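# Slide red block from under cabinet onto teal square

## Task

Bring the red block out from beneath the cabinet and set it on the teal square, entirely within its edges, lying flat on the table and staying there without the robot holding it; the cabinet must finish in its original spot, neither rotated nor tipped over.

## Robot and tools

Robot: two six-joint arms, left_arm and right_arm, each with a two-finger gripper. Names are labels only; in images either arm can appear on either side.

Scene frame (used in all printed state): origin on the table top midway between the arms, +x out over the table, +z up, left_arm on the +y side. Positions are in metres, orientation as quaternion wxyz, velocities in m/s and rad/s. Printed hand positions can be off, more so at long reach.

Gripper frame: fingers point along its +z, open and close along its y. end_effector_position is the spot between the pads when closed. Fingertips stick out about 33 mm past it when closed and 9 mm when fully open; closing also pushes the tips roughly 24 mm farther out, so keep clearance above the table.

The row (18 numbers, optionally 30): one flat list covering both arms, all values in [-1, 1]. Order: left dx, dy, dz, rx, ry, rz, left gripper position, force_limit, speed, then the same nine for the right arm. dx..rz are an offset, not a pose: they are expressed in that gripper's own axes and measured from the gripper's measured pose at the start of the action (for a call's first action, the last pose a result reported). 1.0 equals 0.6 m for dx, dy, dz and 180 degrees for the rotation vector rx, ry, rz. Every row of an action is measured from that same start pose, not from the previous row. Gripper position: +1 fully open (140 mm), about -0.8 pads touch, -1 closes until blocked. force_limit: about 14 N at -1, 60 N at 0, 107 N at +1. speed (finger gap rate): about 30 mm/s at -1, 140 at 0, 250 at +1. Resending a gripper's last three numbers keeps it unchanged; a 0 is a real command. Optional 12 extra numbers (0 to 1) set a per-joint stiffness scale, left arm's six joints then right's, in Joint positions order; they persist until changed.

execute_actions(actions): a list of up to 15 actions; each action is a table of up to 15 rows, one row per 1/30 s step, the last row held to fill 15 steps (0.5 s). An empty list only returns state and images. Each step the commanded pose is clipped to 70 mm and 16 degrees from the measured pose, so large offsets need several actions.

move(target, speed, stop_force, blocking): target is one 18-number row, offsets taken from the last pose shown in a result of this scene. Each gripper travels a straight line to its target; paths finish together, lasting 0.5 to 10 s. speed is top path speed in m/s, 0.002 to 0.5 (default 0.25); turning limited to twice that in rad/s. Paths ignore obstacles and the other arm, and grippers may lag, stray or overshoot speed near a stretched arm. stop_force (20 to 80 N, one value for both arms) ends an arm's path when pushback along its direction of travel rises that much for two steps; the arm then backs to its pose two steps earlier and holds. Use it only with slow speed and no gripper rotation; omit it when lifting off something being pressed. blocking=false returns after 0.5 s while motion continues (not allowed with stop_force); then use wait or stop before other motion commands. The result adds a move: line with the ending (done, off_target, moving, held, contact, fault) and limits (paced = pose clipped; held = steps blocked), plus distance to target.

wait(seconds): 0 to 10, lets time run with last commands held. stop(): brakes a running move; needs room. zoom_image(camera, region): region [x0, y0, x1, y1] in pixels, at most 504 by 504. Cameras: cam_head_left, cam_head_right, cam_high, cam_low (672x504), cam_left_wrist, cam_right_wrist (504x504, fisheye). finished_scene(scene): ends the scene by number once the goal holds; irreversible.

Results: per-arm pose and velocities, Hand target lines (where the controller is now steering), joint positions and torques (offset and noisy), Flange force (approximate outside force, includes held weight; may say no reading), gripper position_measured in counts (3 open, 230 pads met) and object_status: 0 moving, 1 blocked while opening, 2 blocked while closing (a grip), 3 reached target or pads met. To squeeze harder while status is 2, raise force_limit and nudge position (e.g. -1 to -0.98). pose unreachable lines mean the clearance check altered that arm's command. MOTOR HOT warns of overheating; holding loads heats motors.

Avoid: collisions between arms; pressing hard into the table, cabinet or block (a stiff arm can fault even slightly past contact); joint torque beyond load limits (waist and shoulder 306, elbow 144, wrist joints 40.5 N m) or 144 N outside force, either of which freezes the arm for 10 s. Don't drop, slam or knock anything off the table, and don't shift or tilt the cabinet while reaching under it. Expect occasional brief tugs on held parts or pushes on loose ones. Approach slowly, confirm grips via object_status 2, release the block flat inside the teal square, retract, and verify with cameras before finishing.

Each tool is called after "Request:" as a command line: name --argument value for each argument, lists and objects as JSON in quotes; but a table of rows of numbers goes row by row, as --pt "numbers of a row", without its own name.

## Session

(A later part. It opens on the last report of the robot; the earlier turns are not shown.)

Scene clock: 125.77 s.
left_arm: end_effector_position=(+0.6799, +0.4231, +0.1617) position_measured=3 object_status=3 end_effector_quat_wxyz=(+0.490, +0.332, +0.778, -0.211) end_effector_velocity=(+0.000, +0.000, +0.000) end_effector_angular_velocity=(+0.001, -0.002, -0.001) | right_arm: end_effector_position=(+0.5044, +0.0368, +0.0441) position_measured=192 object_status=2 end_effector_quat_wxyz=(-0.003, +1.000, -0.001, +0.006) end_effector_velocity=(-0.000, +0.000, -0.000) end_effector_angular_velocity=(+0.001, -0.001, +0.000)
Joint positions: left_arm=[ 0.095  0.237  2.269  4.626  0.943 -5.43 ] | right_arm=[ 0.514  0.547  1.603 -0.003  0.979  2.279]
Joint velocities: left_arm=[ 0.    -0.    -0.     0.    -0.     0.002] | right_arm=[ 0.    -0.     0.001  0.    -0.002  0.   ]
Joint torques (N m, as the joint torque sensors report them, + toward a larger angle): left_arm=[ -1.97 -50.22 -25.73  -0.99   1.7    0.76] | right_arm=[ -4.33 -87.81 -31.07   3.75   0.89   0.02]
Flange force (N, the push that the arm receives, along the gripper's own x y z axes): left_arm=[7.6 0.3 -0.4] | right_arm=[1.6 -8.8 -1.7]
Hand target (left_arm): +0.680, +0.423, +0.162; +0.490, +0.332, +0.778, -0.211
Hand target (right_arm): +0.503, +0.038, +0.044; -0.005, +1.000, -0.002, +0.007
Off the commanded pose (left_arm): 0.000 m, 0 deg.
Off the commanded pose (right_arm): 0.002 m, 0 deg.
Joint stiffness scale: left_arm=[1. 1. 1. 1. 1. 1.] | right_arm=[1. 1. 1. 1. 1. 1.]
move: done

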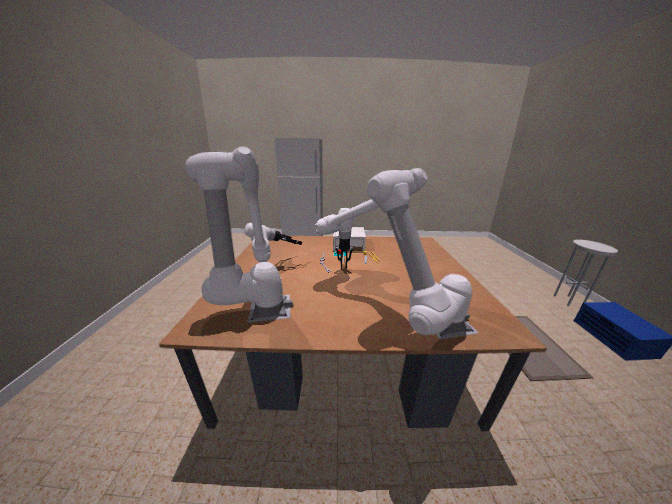

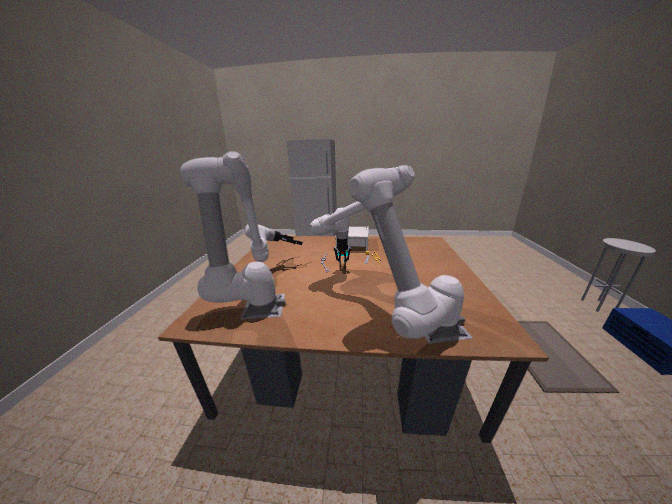

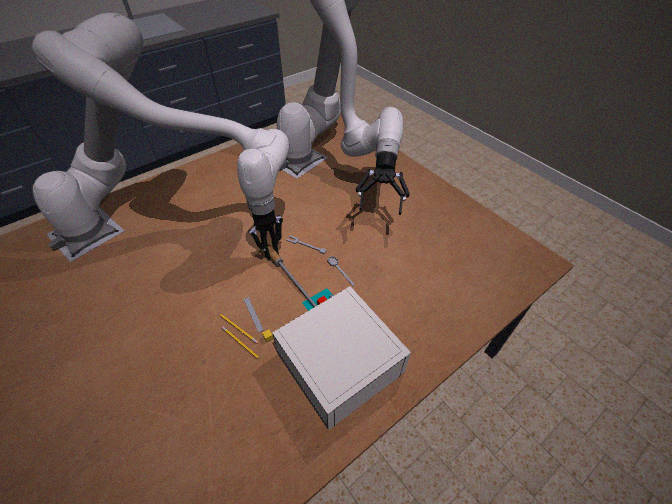

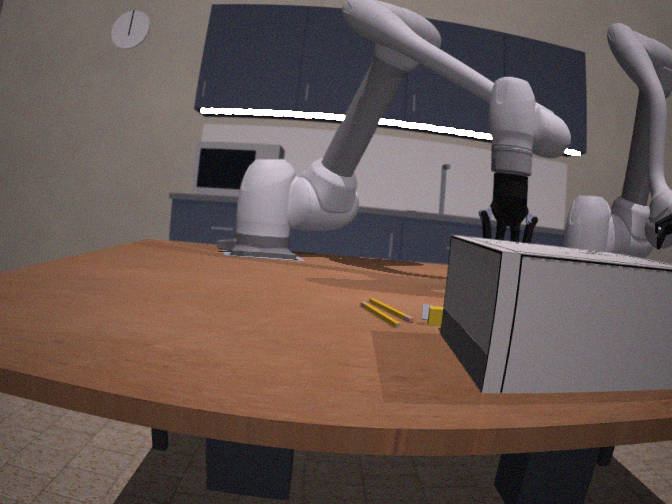

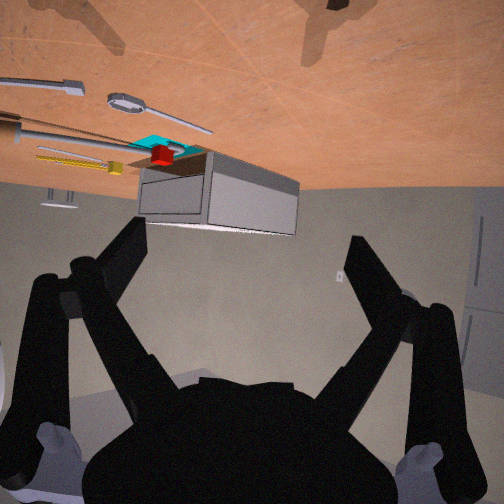

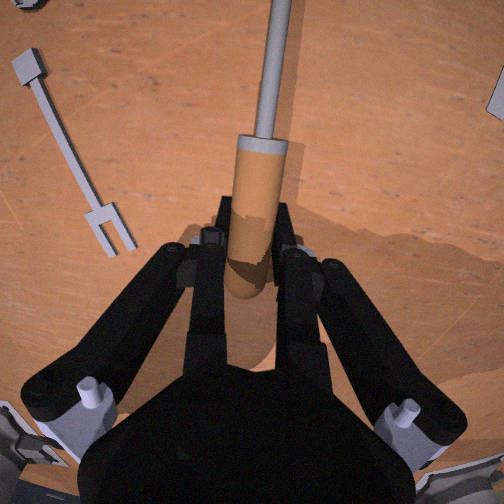

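Request:
move --target '[0,0,0,0,0,0,1,0,0,0.015,0.012,0,0,0,0,-0.98,1,-0.3]' --speed 0.04

Request:
move --target '[0,0,0,0,0,0,1,0,0,0,0,-0.1,0,0,0,-0.98,1,-0.3]' --speed 0.08

Request:
move --target '[0,0,0,0,0,0,1,0,0,-0.2,0.1,0,0,0,0,-0.98,1,-0.3]' --speed 0.15

Scene clock: 131.70 s.
left_arm: end_effector_position=(+0.6799, +0.4231, +0.1617) position_measured=3 object_status=3 end_effector_quat_wxyz=(+0.490, +0.332, +0.778, -0.211) end_effector_velocity=(-0.000, +0.000, -0.000) end_effector_angular_velocity=(+0.001, -0.000, -0.000) | right_arm: end_effector_position=(+0.5112, +0.0300, +0.0439) position_measured=192 object_status=2 end_effector_quat_wxyz=(-0.003, +1.000, -0.002, +0.006) end_effector_velocity=(+0.000, -0.000, -0.000) end_effector_angular_velocity=(-0.000, +0.000, +0.001)
Joint positions: left_arm=[ 0.095  0.237  2.269  4.626  0.943 -5.43 ] | right_arm=[ 0.502  0.547  1.602 -0.003  0.979  2.27 ]
Joint velocities: left_arm=[ 0.001 -0.     0.     0.001 -0.     0.   ] | right_arm=[-0.001  0.     0.     0.    -0.    -0.002]
Joint torques (N m, as the joint torque sensors report them, + toward a larger angle): left_arm=[  6.11 -51.81 -24.5   -0.7    2.01   0.19] | right_arm=[ -4.75 -88.28 -33.56   3.37   0.36   0.31]
Flange force (N, the push that the arm receives, along the gripper's own x y z axes): left_arm=[3.7 -4.2 16.9] | right_arm=[-2.2 -5.8 -0.7]
Hand target (left_arm): +0.680, +0.423, +0.162; +0.490, +0.332, +0.778, -0.211
Hand target (right_arm): +0.513, +0.030, +0.044; -0.003, +1.000, -0.001, +0.006
Off the commanded pose (left_arm): 0.000 m, 0 deg.
Off the commanded pose (right_arm): 0.002 m, 0 deg.
Joint stiffness scale: left_arm=[1. 1. 1. 1. 1. 1.] | right_arm=[1. 1. 1. 1. 1. 1.]
move: done

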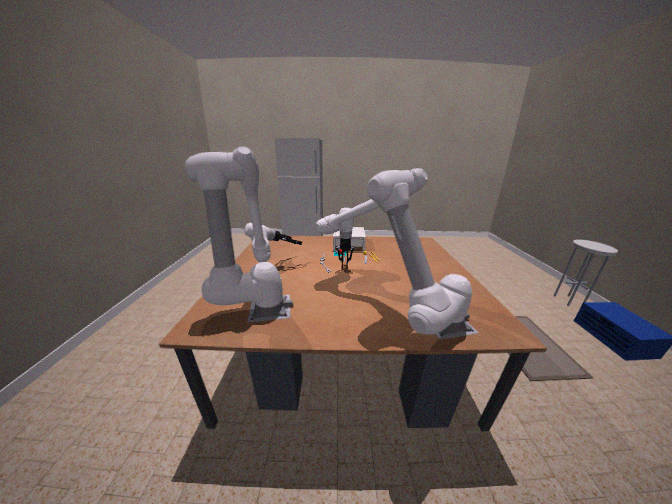

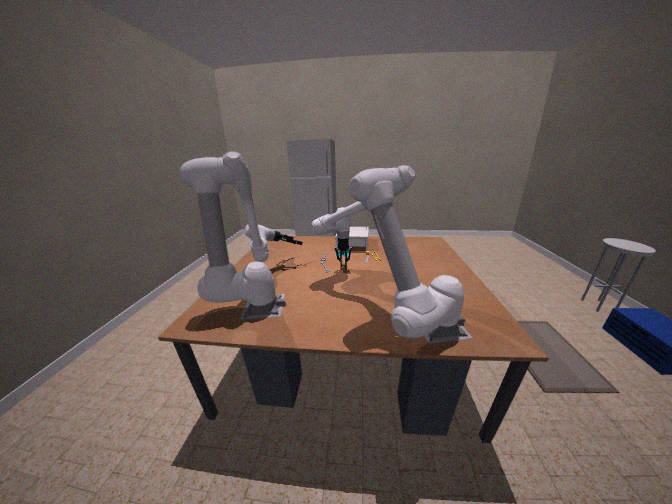

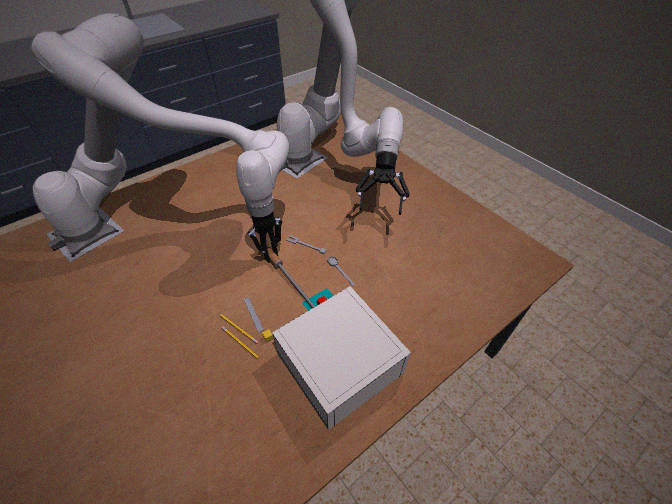

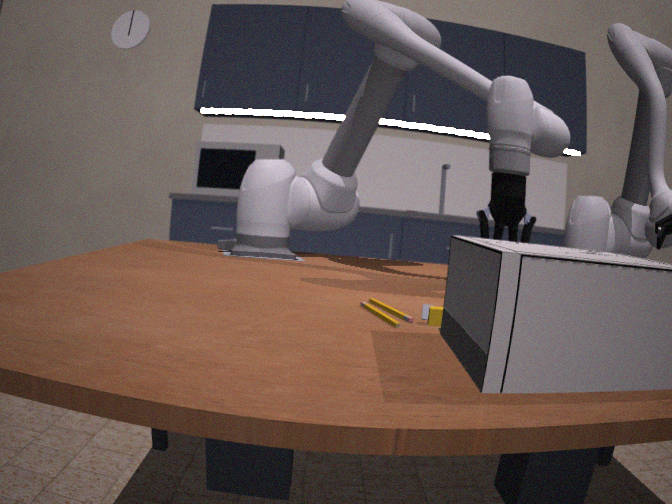

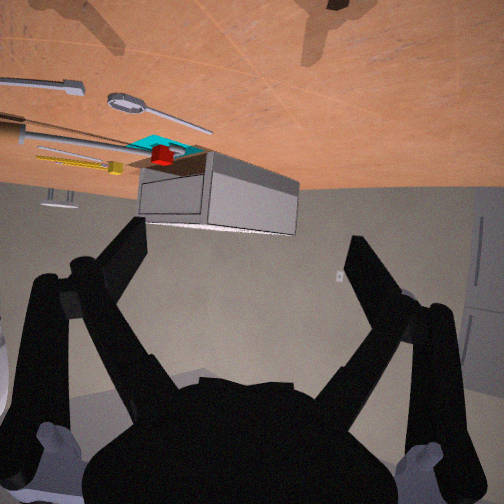

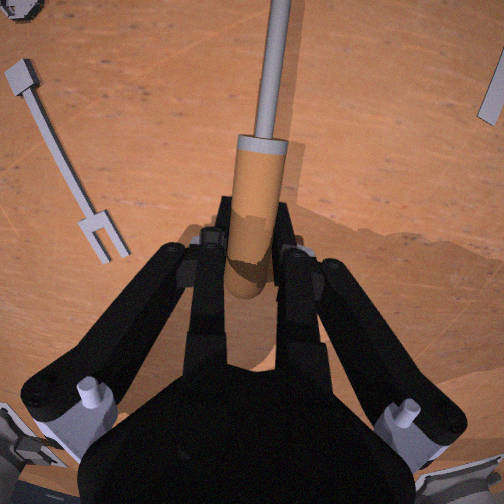

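Scene clock: 132.80 s.
left_arm: end_effector_position=(+0.6799, +0.4231, +0.1617) position_measured=3 object_status=3 end_effector_quat_wxyz=(+0.490, +0.332, +0.778, -0.211) end_effector_velocity=(+0.001, +0.000, +0.000) end_effector_angular_velocity=(+0.000, -0.001, +0.000) | right_arm: end_effector_position=(+0.5109, +0.0297, +0.1012) position_measured=192 object_status=2 end_effector_quat_wxyz=(-0.004, +1.000, -0.002, +0.007) end_effector_velocity=(-0.001, -0.000, +0.000) end_effector_angular_velocity=(-0.001, +0.001, +0.002)
Joint positions: left_arm=[ 0.095  0.237  2.269  4.626  0.943 -5.43 ] | right_arm=[ 0.502  0.498  1.563 -0.003  1.064  2.27 ]
Joint velocities: left_arm=[ 0.     0.    -0.001 -0.001 -0.     0.001] | right_arm=[ 0.    -0.     0.    -0.     0.002 -0.002]
Joint torques (N m, as the joint torque sensors report them, + toward a larger angle): left_arm=[  2.47 -50.57 -25.54  -0.91   1.8    0.18] | right_arm=[ -3.36 -89.59 -37.34   3.28  -0.62  -0.08]
Flange force (N, the push that the arm receives, along the gripper's own x y z axes): left_arm=[5.8 -3.5 8.5] | right_arm=[0.1 -6.1 2.3]
Hand target (left_arm): +0.680, +0.423, +0.162; +0.490, +0.332, +0.778, -0.211
Hand target (right_arm): +0.510, +0.030, +0.104; -0.003, +1.000, -0.002, +0.006
Off the commanded pose (left_arm): 0.000 m, 0 deg.
Off the commanded pose (right_arm): 0.003 m, 0 deg.
Joint stiffness scale: left_arm=[1. 1. 1. 1. 1. 1.] | right_arm=[1. 1. 1. 1. 1. 1.]
move: done

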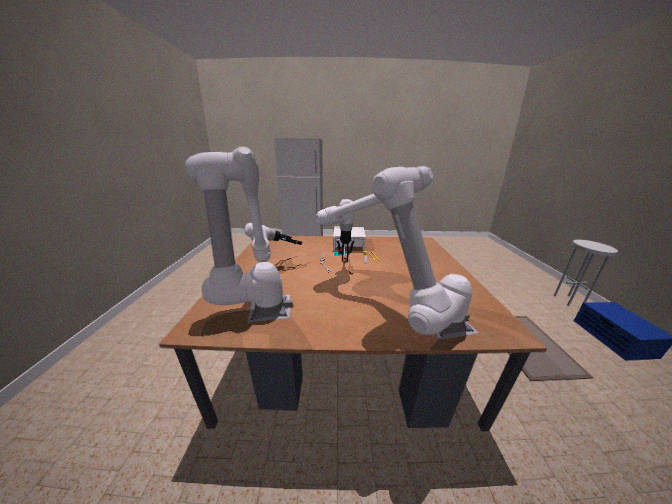

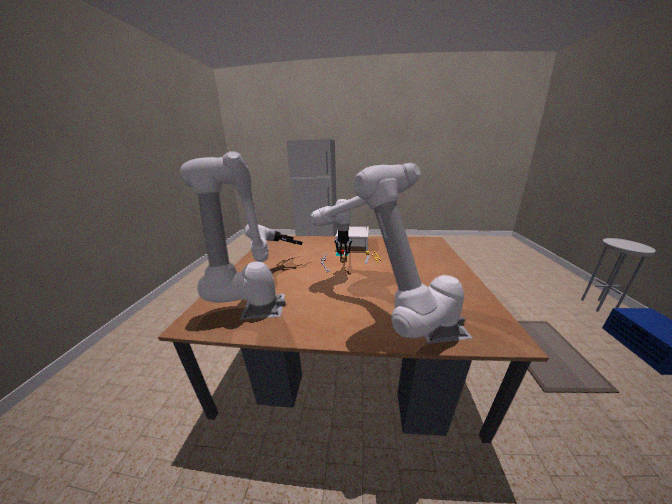

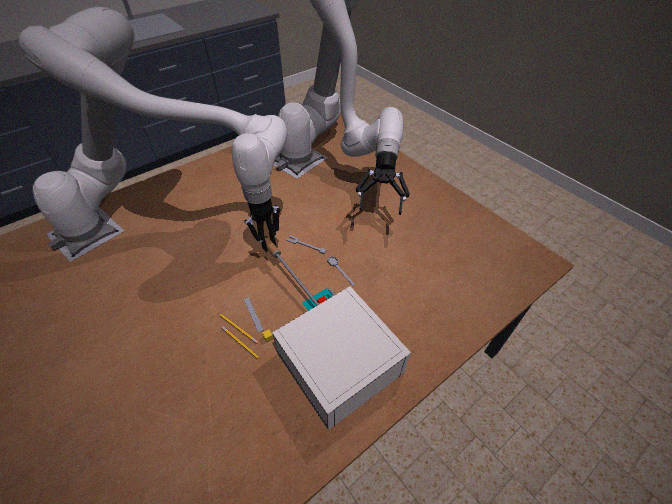

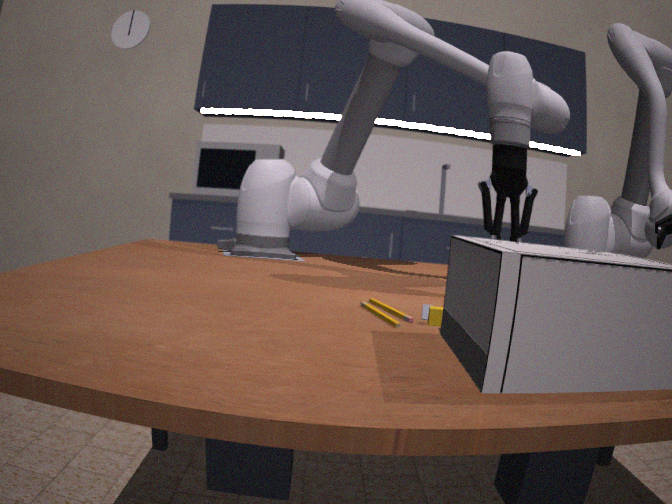

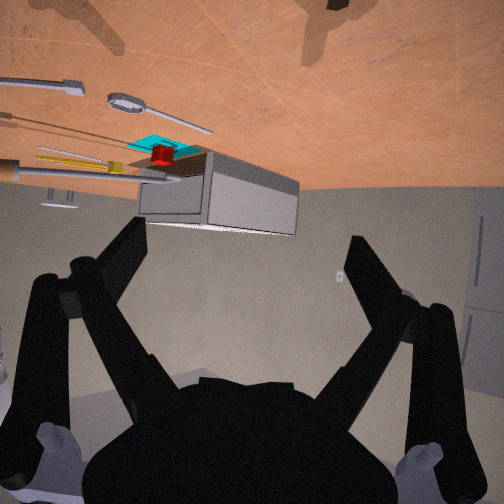

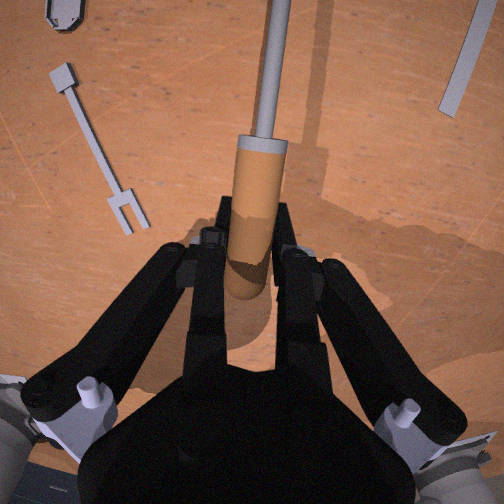

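Scene clock: 134.10 s.
left_arm: end_effector_position=(+0.6799, +0.4231, +0.1617) position_measured=3 object_status=3 end_effector_quat_wxyz=(+0.490, +0.332, +0.778, -0.211) end_effector_velocity=(-0.001, -0.000, -0.001) end_effector_angular_velocity=(+0.001, +0.001, -0.002) | right_arm: end_effector_position=(+0.3912, -0.0306, +0.0997) position_measured=192 object_status=2 end_effector_quat_wxyz=(-0.003, +1.000, -0.001, +0.005) end_effector_velocity=(-0.000, -0.000, -0.001) end_effector_angular_velocity=(-0.000, +0.000, -0.001)
Joint positions: left_arm=[ 0.095  0.237  2.269  4.626  0.943 -5.43 ] | right_arm=[ 0.547  0.322  1.833 -0.003  0.976  2.312]
Joint velocities: left_arm=[0.    0.    0.001 0.002 0.    0.001] | right_arm=[ 0.    -0.     0.002 -0.    -0.001  0.001]
Joint torques (N m, as the joint torque sensors report them, + toward a larger angle): left_arm=[ -1.9  -52.91 -24.14  -0.82   1.52   0.88] | right_arm=[ -3.9  -71.48 -35.81   3.2   -0.87  -0.03]
Flange force (N, the push that the arm receives, along the gripper's own x y z axes): left_arm=[9.8 6.0 3.5] | right_arm=[-1.2 -7.1 3.0]
Hand target (left_arm): +0.680, +0.423, +0.162; +0.490, +0.332, +0.778, -0.211
Hand target (right_arm): +0.391, -0.030, +0.099; -0.004, +1.000, -0.002, +0.007
Off the commanded pose (left_arm): 0.000 m, 0 deg.
Off the commanded pose (right_arm): 0.001 m, 0 deg.
Joint stiffness scale: left_arm=[1. 1. 1. 1. 1. 1.] | right_arm=[1. 1. 1. 1. 1. 1.]
move: done

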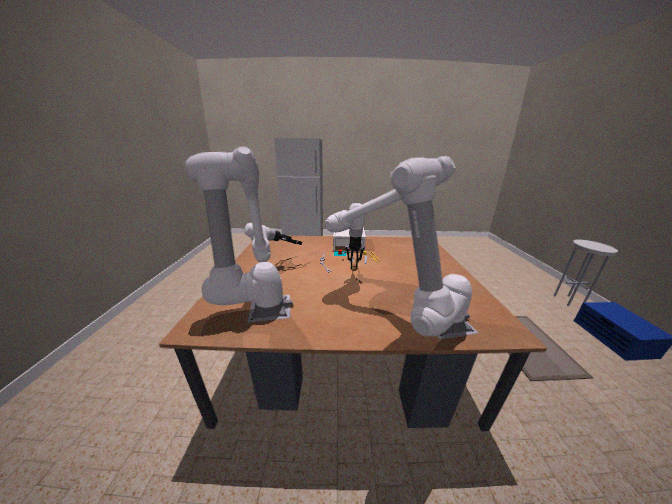

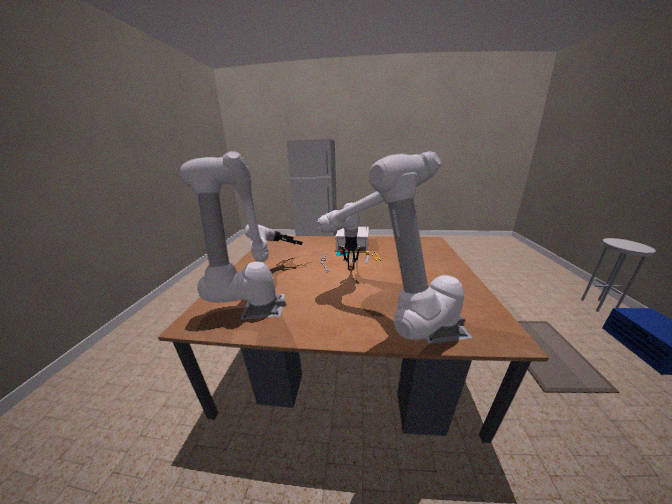

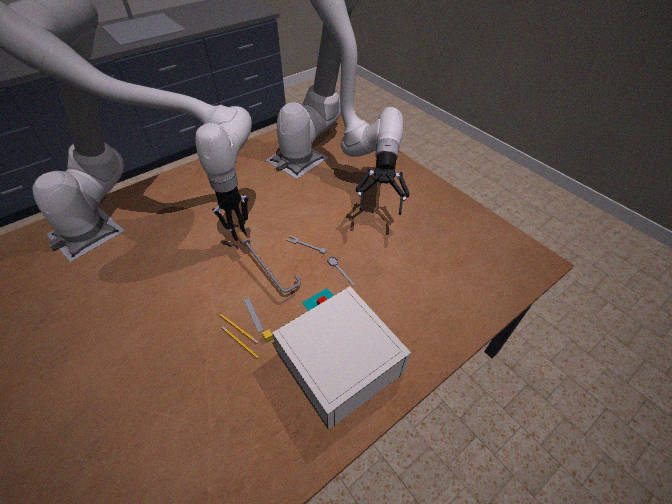

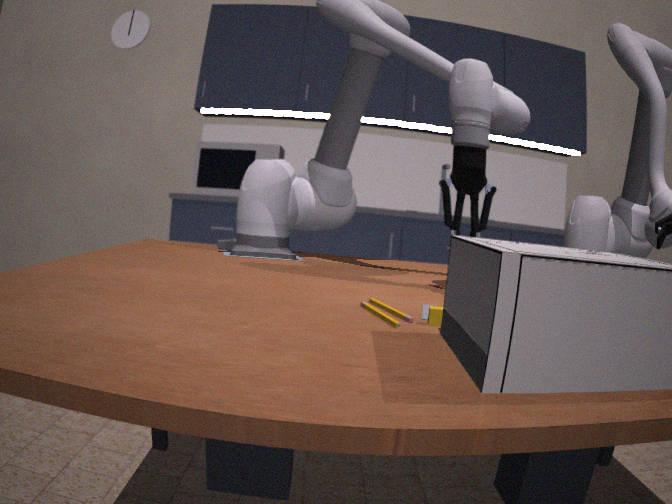

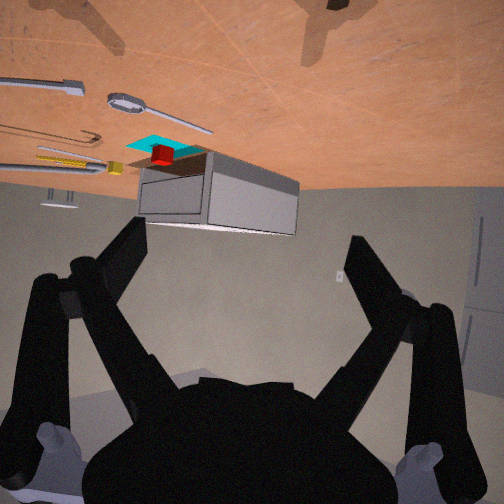

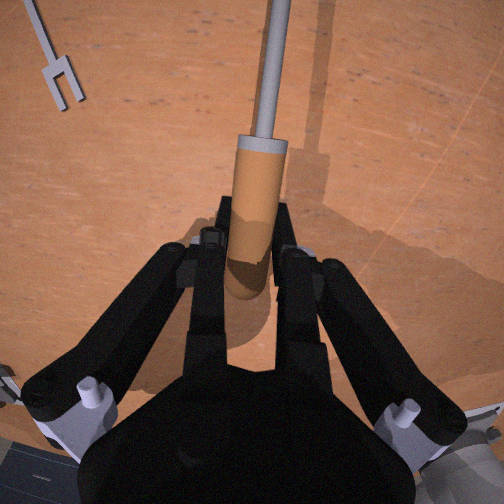

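Request:
move --target '[0,0,0,0,0,0,1,0,0,0,0,0.108,0,0,0,-0.98,1,-0.3]' --speed 0.06

Request:
move --target '[0,0,0,0,0,0,1,0,0,0,0,0,0,0,0,0.2,0,0]'

Request:
finished_scene --scene 1

Scene clock: 142.23 s.
left_arm: end_effector_position=(+0.6799, +0.4231, +0.1617) position_measured=3 object_status=3 end_effector_quat_wxyz=(+0.490, +0.332, +0.778, -0.211) end_effector_velocity=(+0.001, -0.000, +0.001) end_effector_angular_velocity=(-0.001, +0.000, +0.001) | right_arm: end_effector_position=(+0.3921, -0.0297, +0.0377) position_measured=192 object_status=2 end_effector_quat_wxyz=(-0.002, +1.000, -0.001, +0.004) end_effector_velocity=(+0.001, +0.001, +0.000) end_effector_angular_velocity=(+0.003, -0.003, +0.000)
Joint positions: left_arm=[ 0.095  0.237  2.269  4.626  0.943 -5.43 ] | right_arm=[ 0.547  0.387  1.876 -0.003  0.87   2.313]
Joint velocities: left_arm=[-0.    -0.    -0.001 -0.     0.    -0.002] | right_arm=[-0.    -0.    -0.001 -0.    -0.003 -0.   ]
Joint torques (N m, as the joint torque sensors report them, + toward a larger angle): left_arm=[ -0.35 -52.97 -23.6   -0.77   2.28   0.38] | right_arm=[ -4.55 -69.12 -30.01   3.35   0.45   0.08]
Flange force (N, the push that the arm receives, along the gripper's own x y z axes): left_arm=[8.9 4.7 7.7] | right_arm=[-3.6 -5.8 -3.1]
Hand target (left_arm): +0.680, +0.423, +0.162; +0.490, +0.332, +0.778, -0.211
Hand target (right_arm): +0.392, -0.030, +0.035; -0.003, +1.000, -0.001, +0.005
Off the commanded pose (left_arm): 0.000 m, 0 deg.
Off the commanded pose (right_arm): 0.003 m, 0 deg.
Joint stiffness scale: left_arm=[1. 1. 1. 1. 1. 1.] | right_arm=[1. 1. 1. 1. 1. 1.]
move: done

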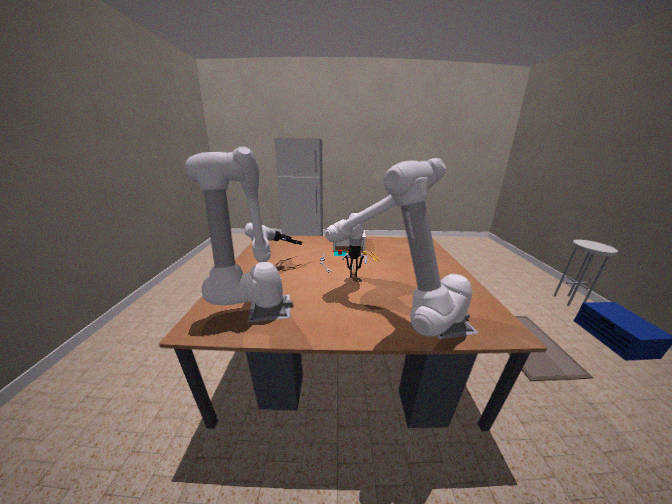

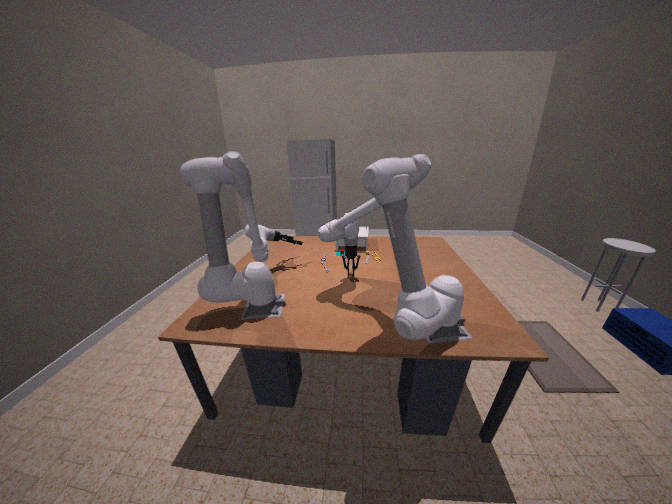

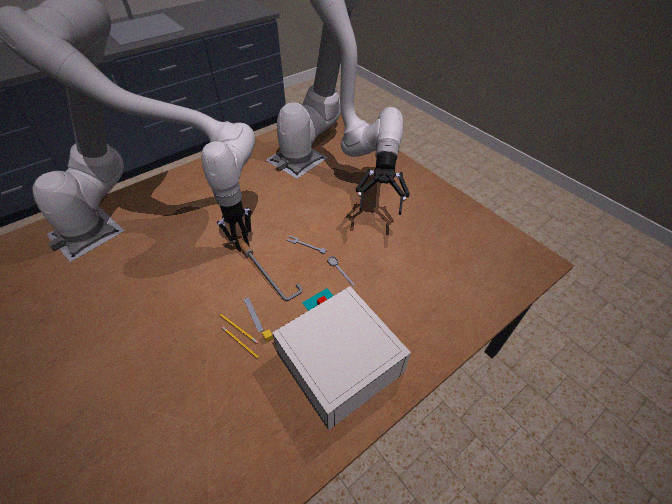

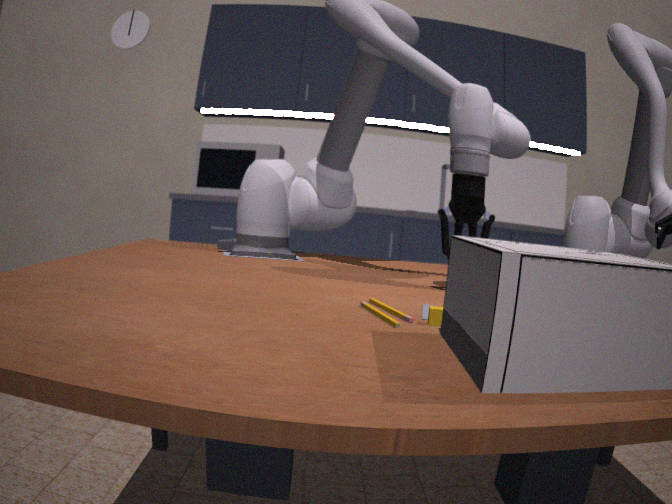

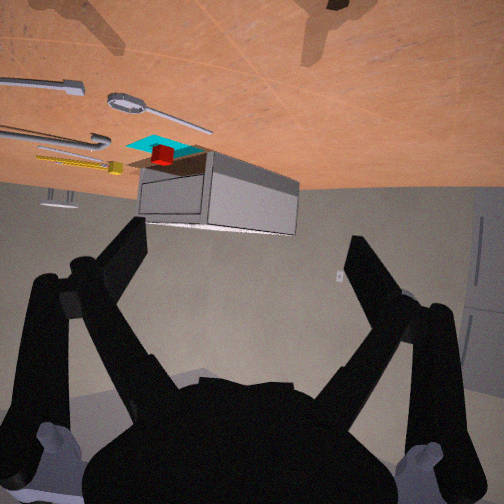

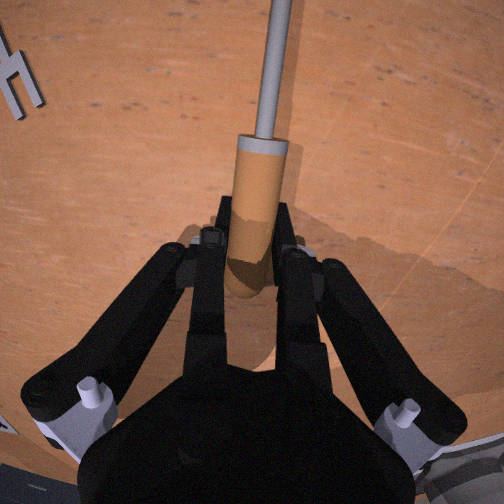

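Scene clock: 142.87 s.
left_arm: end_effector_position=(+0.6799, +0.4231, +0.1617) position_measured=3 object_status=3 end_effector_quat_wxyz=(+0.490, +0.332, +0.778, -0.211) end_effector_velocity=(+0.000, -0.000, +0.000) end_effector_angular_velocity=(+0.001, -0.002, -0.001) | right_arm: end_effector_position=(+0.3921, -0.0297, +0.0377) position_measured=104 object_status=3 end_effector_quat_wxyz=(-0.002, +1.000, -0.001, +0.004) end_effector_velocity=(+0.000, +0.000, +0.000) end_effector_angular_velocity=(+0.001, -0.001, -0.000)
Joint positions: left_arm=[ 0.095  0.237  2.269  4.626  0.943 -5.43 ] | right_arm=[ 0.547  0.387  1.876 -0.003  0.87   2.313]
Joint velocities: left_arm=[-0.    -0.    -0.    -0.     0.     0.002] | right_arm=[ 0.    -0.    -0.001 -0.     0.     0.001]
Joint torques (N m, as the joint torque sensors report them, + toward a larger angle): left_arm=[  0.06 -54.91 -25.04  -0.82   1.95  -0.03] | right_arm=[ -4.13 -70.61 -31.1    3.11  -0.16  -0.05]
Flange force (N, the push that the arm receives, along the gripper's own x y z axes): left_arm=[13.6 4.2 10.4] | right_arm=[-3.2 -5.8 -1.6]
Hand target (left_arm): +0.680, +0.423, +0.162; +0.490, +0.332, +0.778, -0.211
Hand target (right_arm): +0.392, -0.030, +0.038; -0.002, +1.000, -0.001, +0.004
Off the commanded pose (left_arm): 0.000 m, 0 deg.
Off the commanded pose (right_arm): 0.000 m, 0 deg.
Joint stiffness scale: left_arm=[1. 1. 1. 1. 1. 1.] | right_arm=[1. 1. 1. 1. 1. 1.]
move: done

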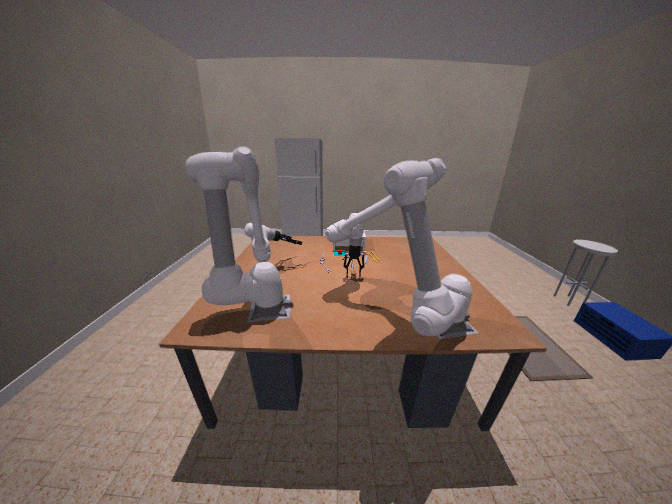

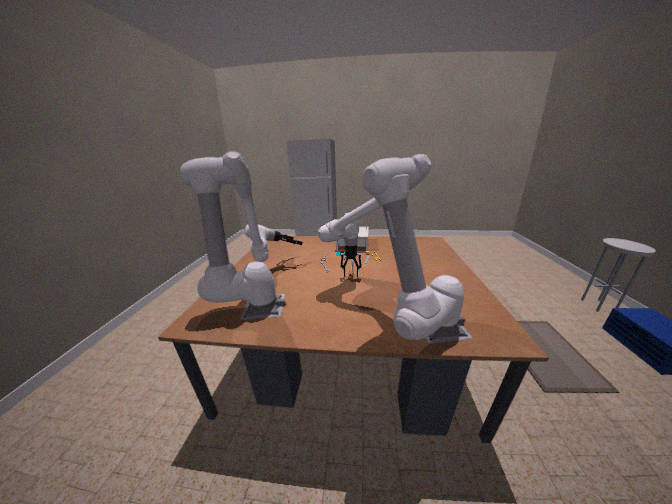

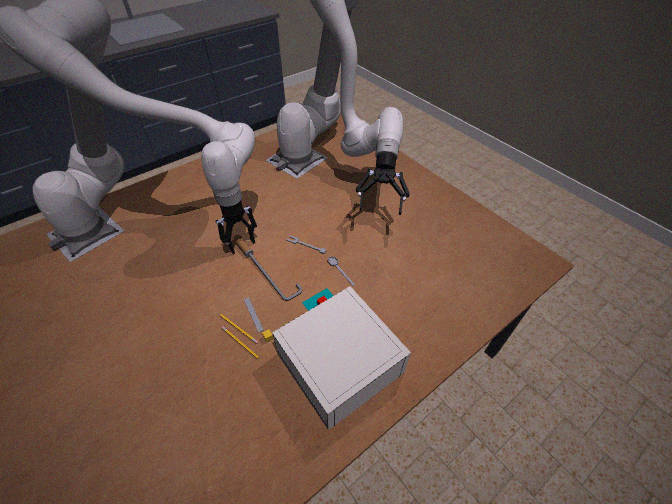

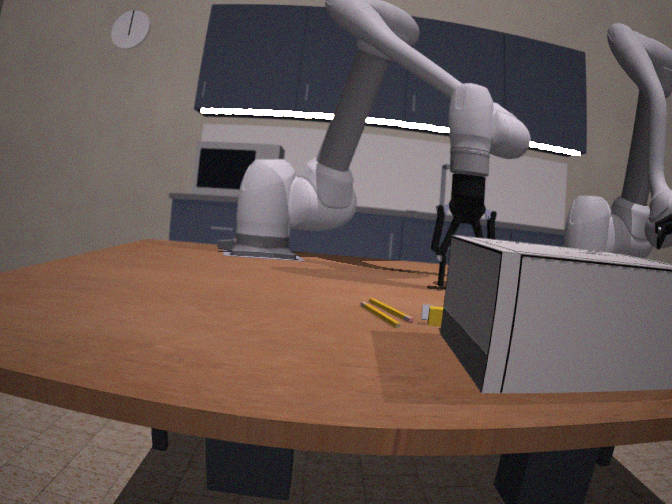

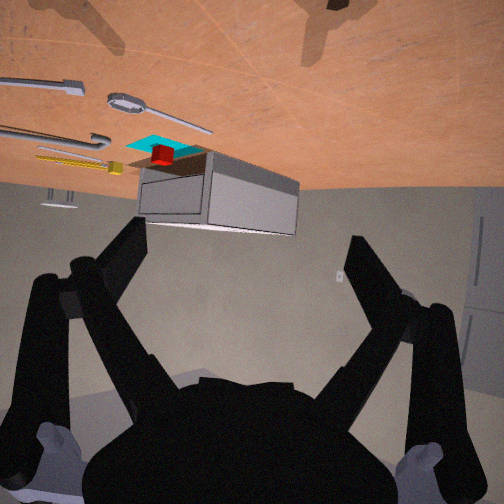

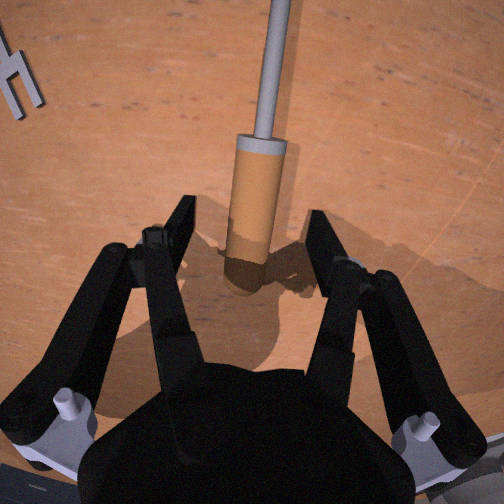

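The scene is finished: the task was done.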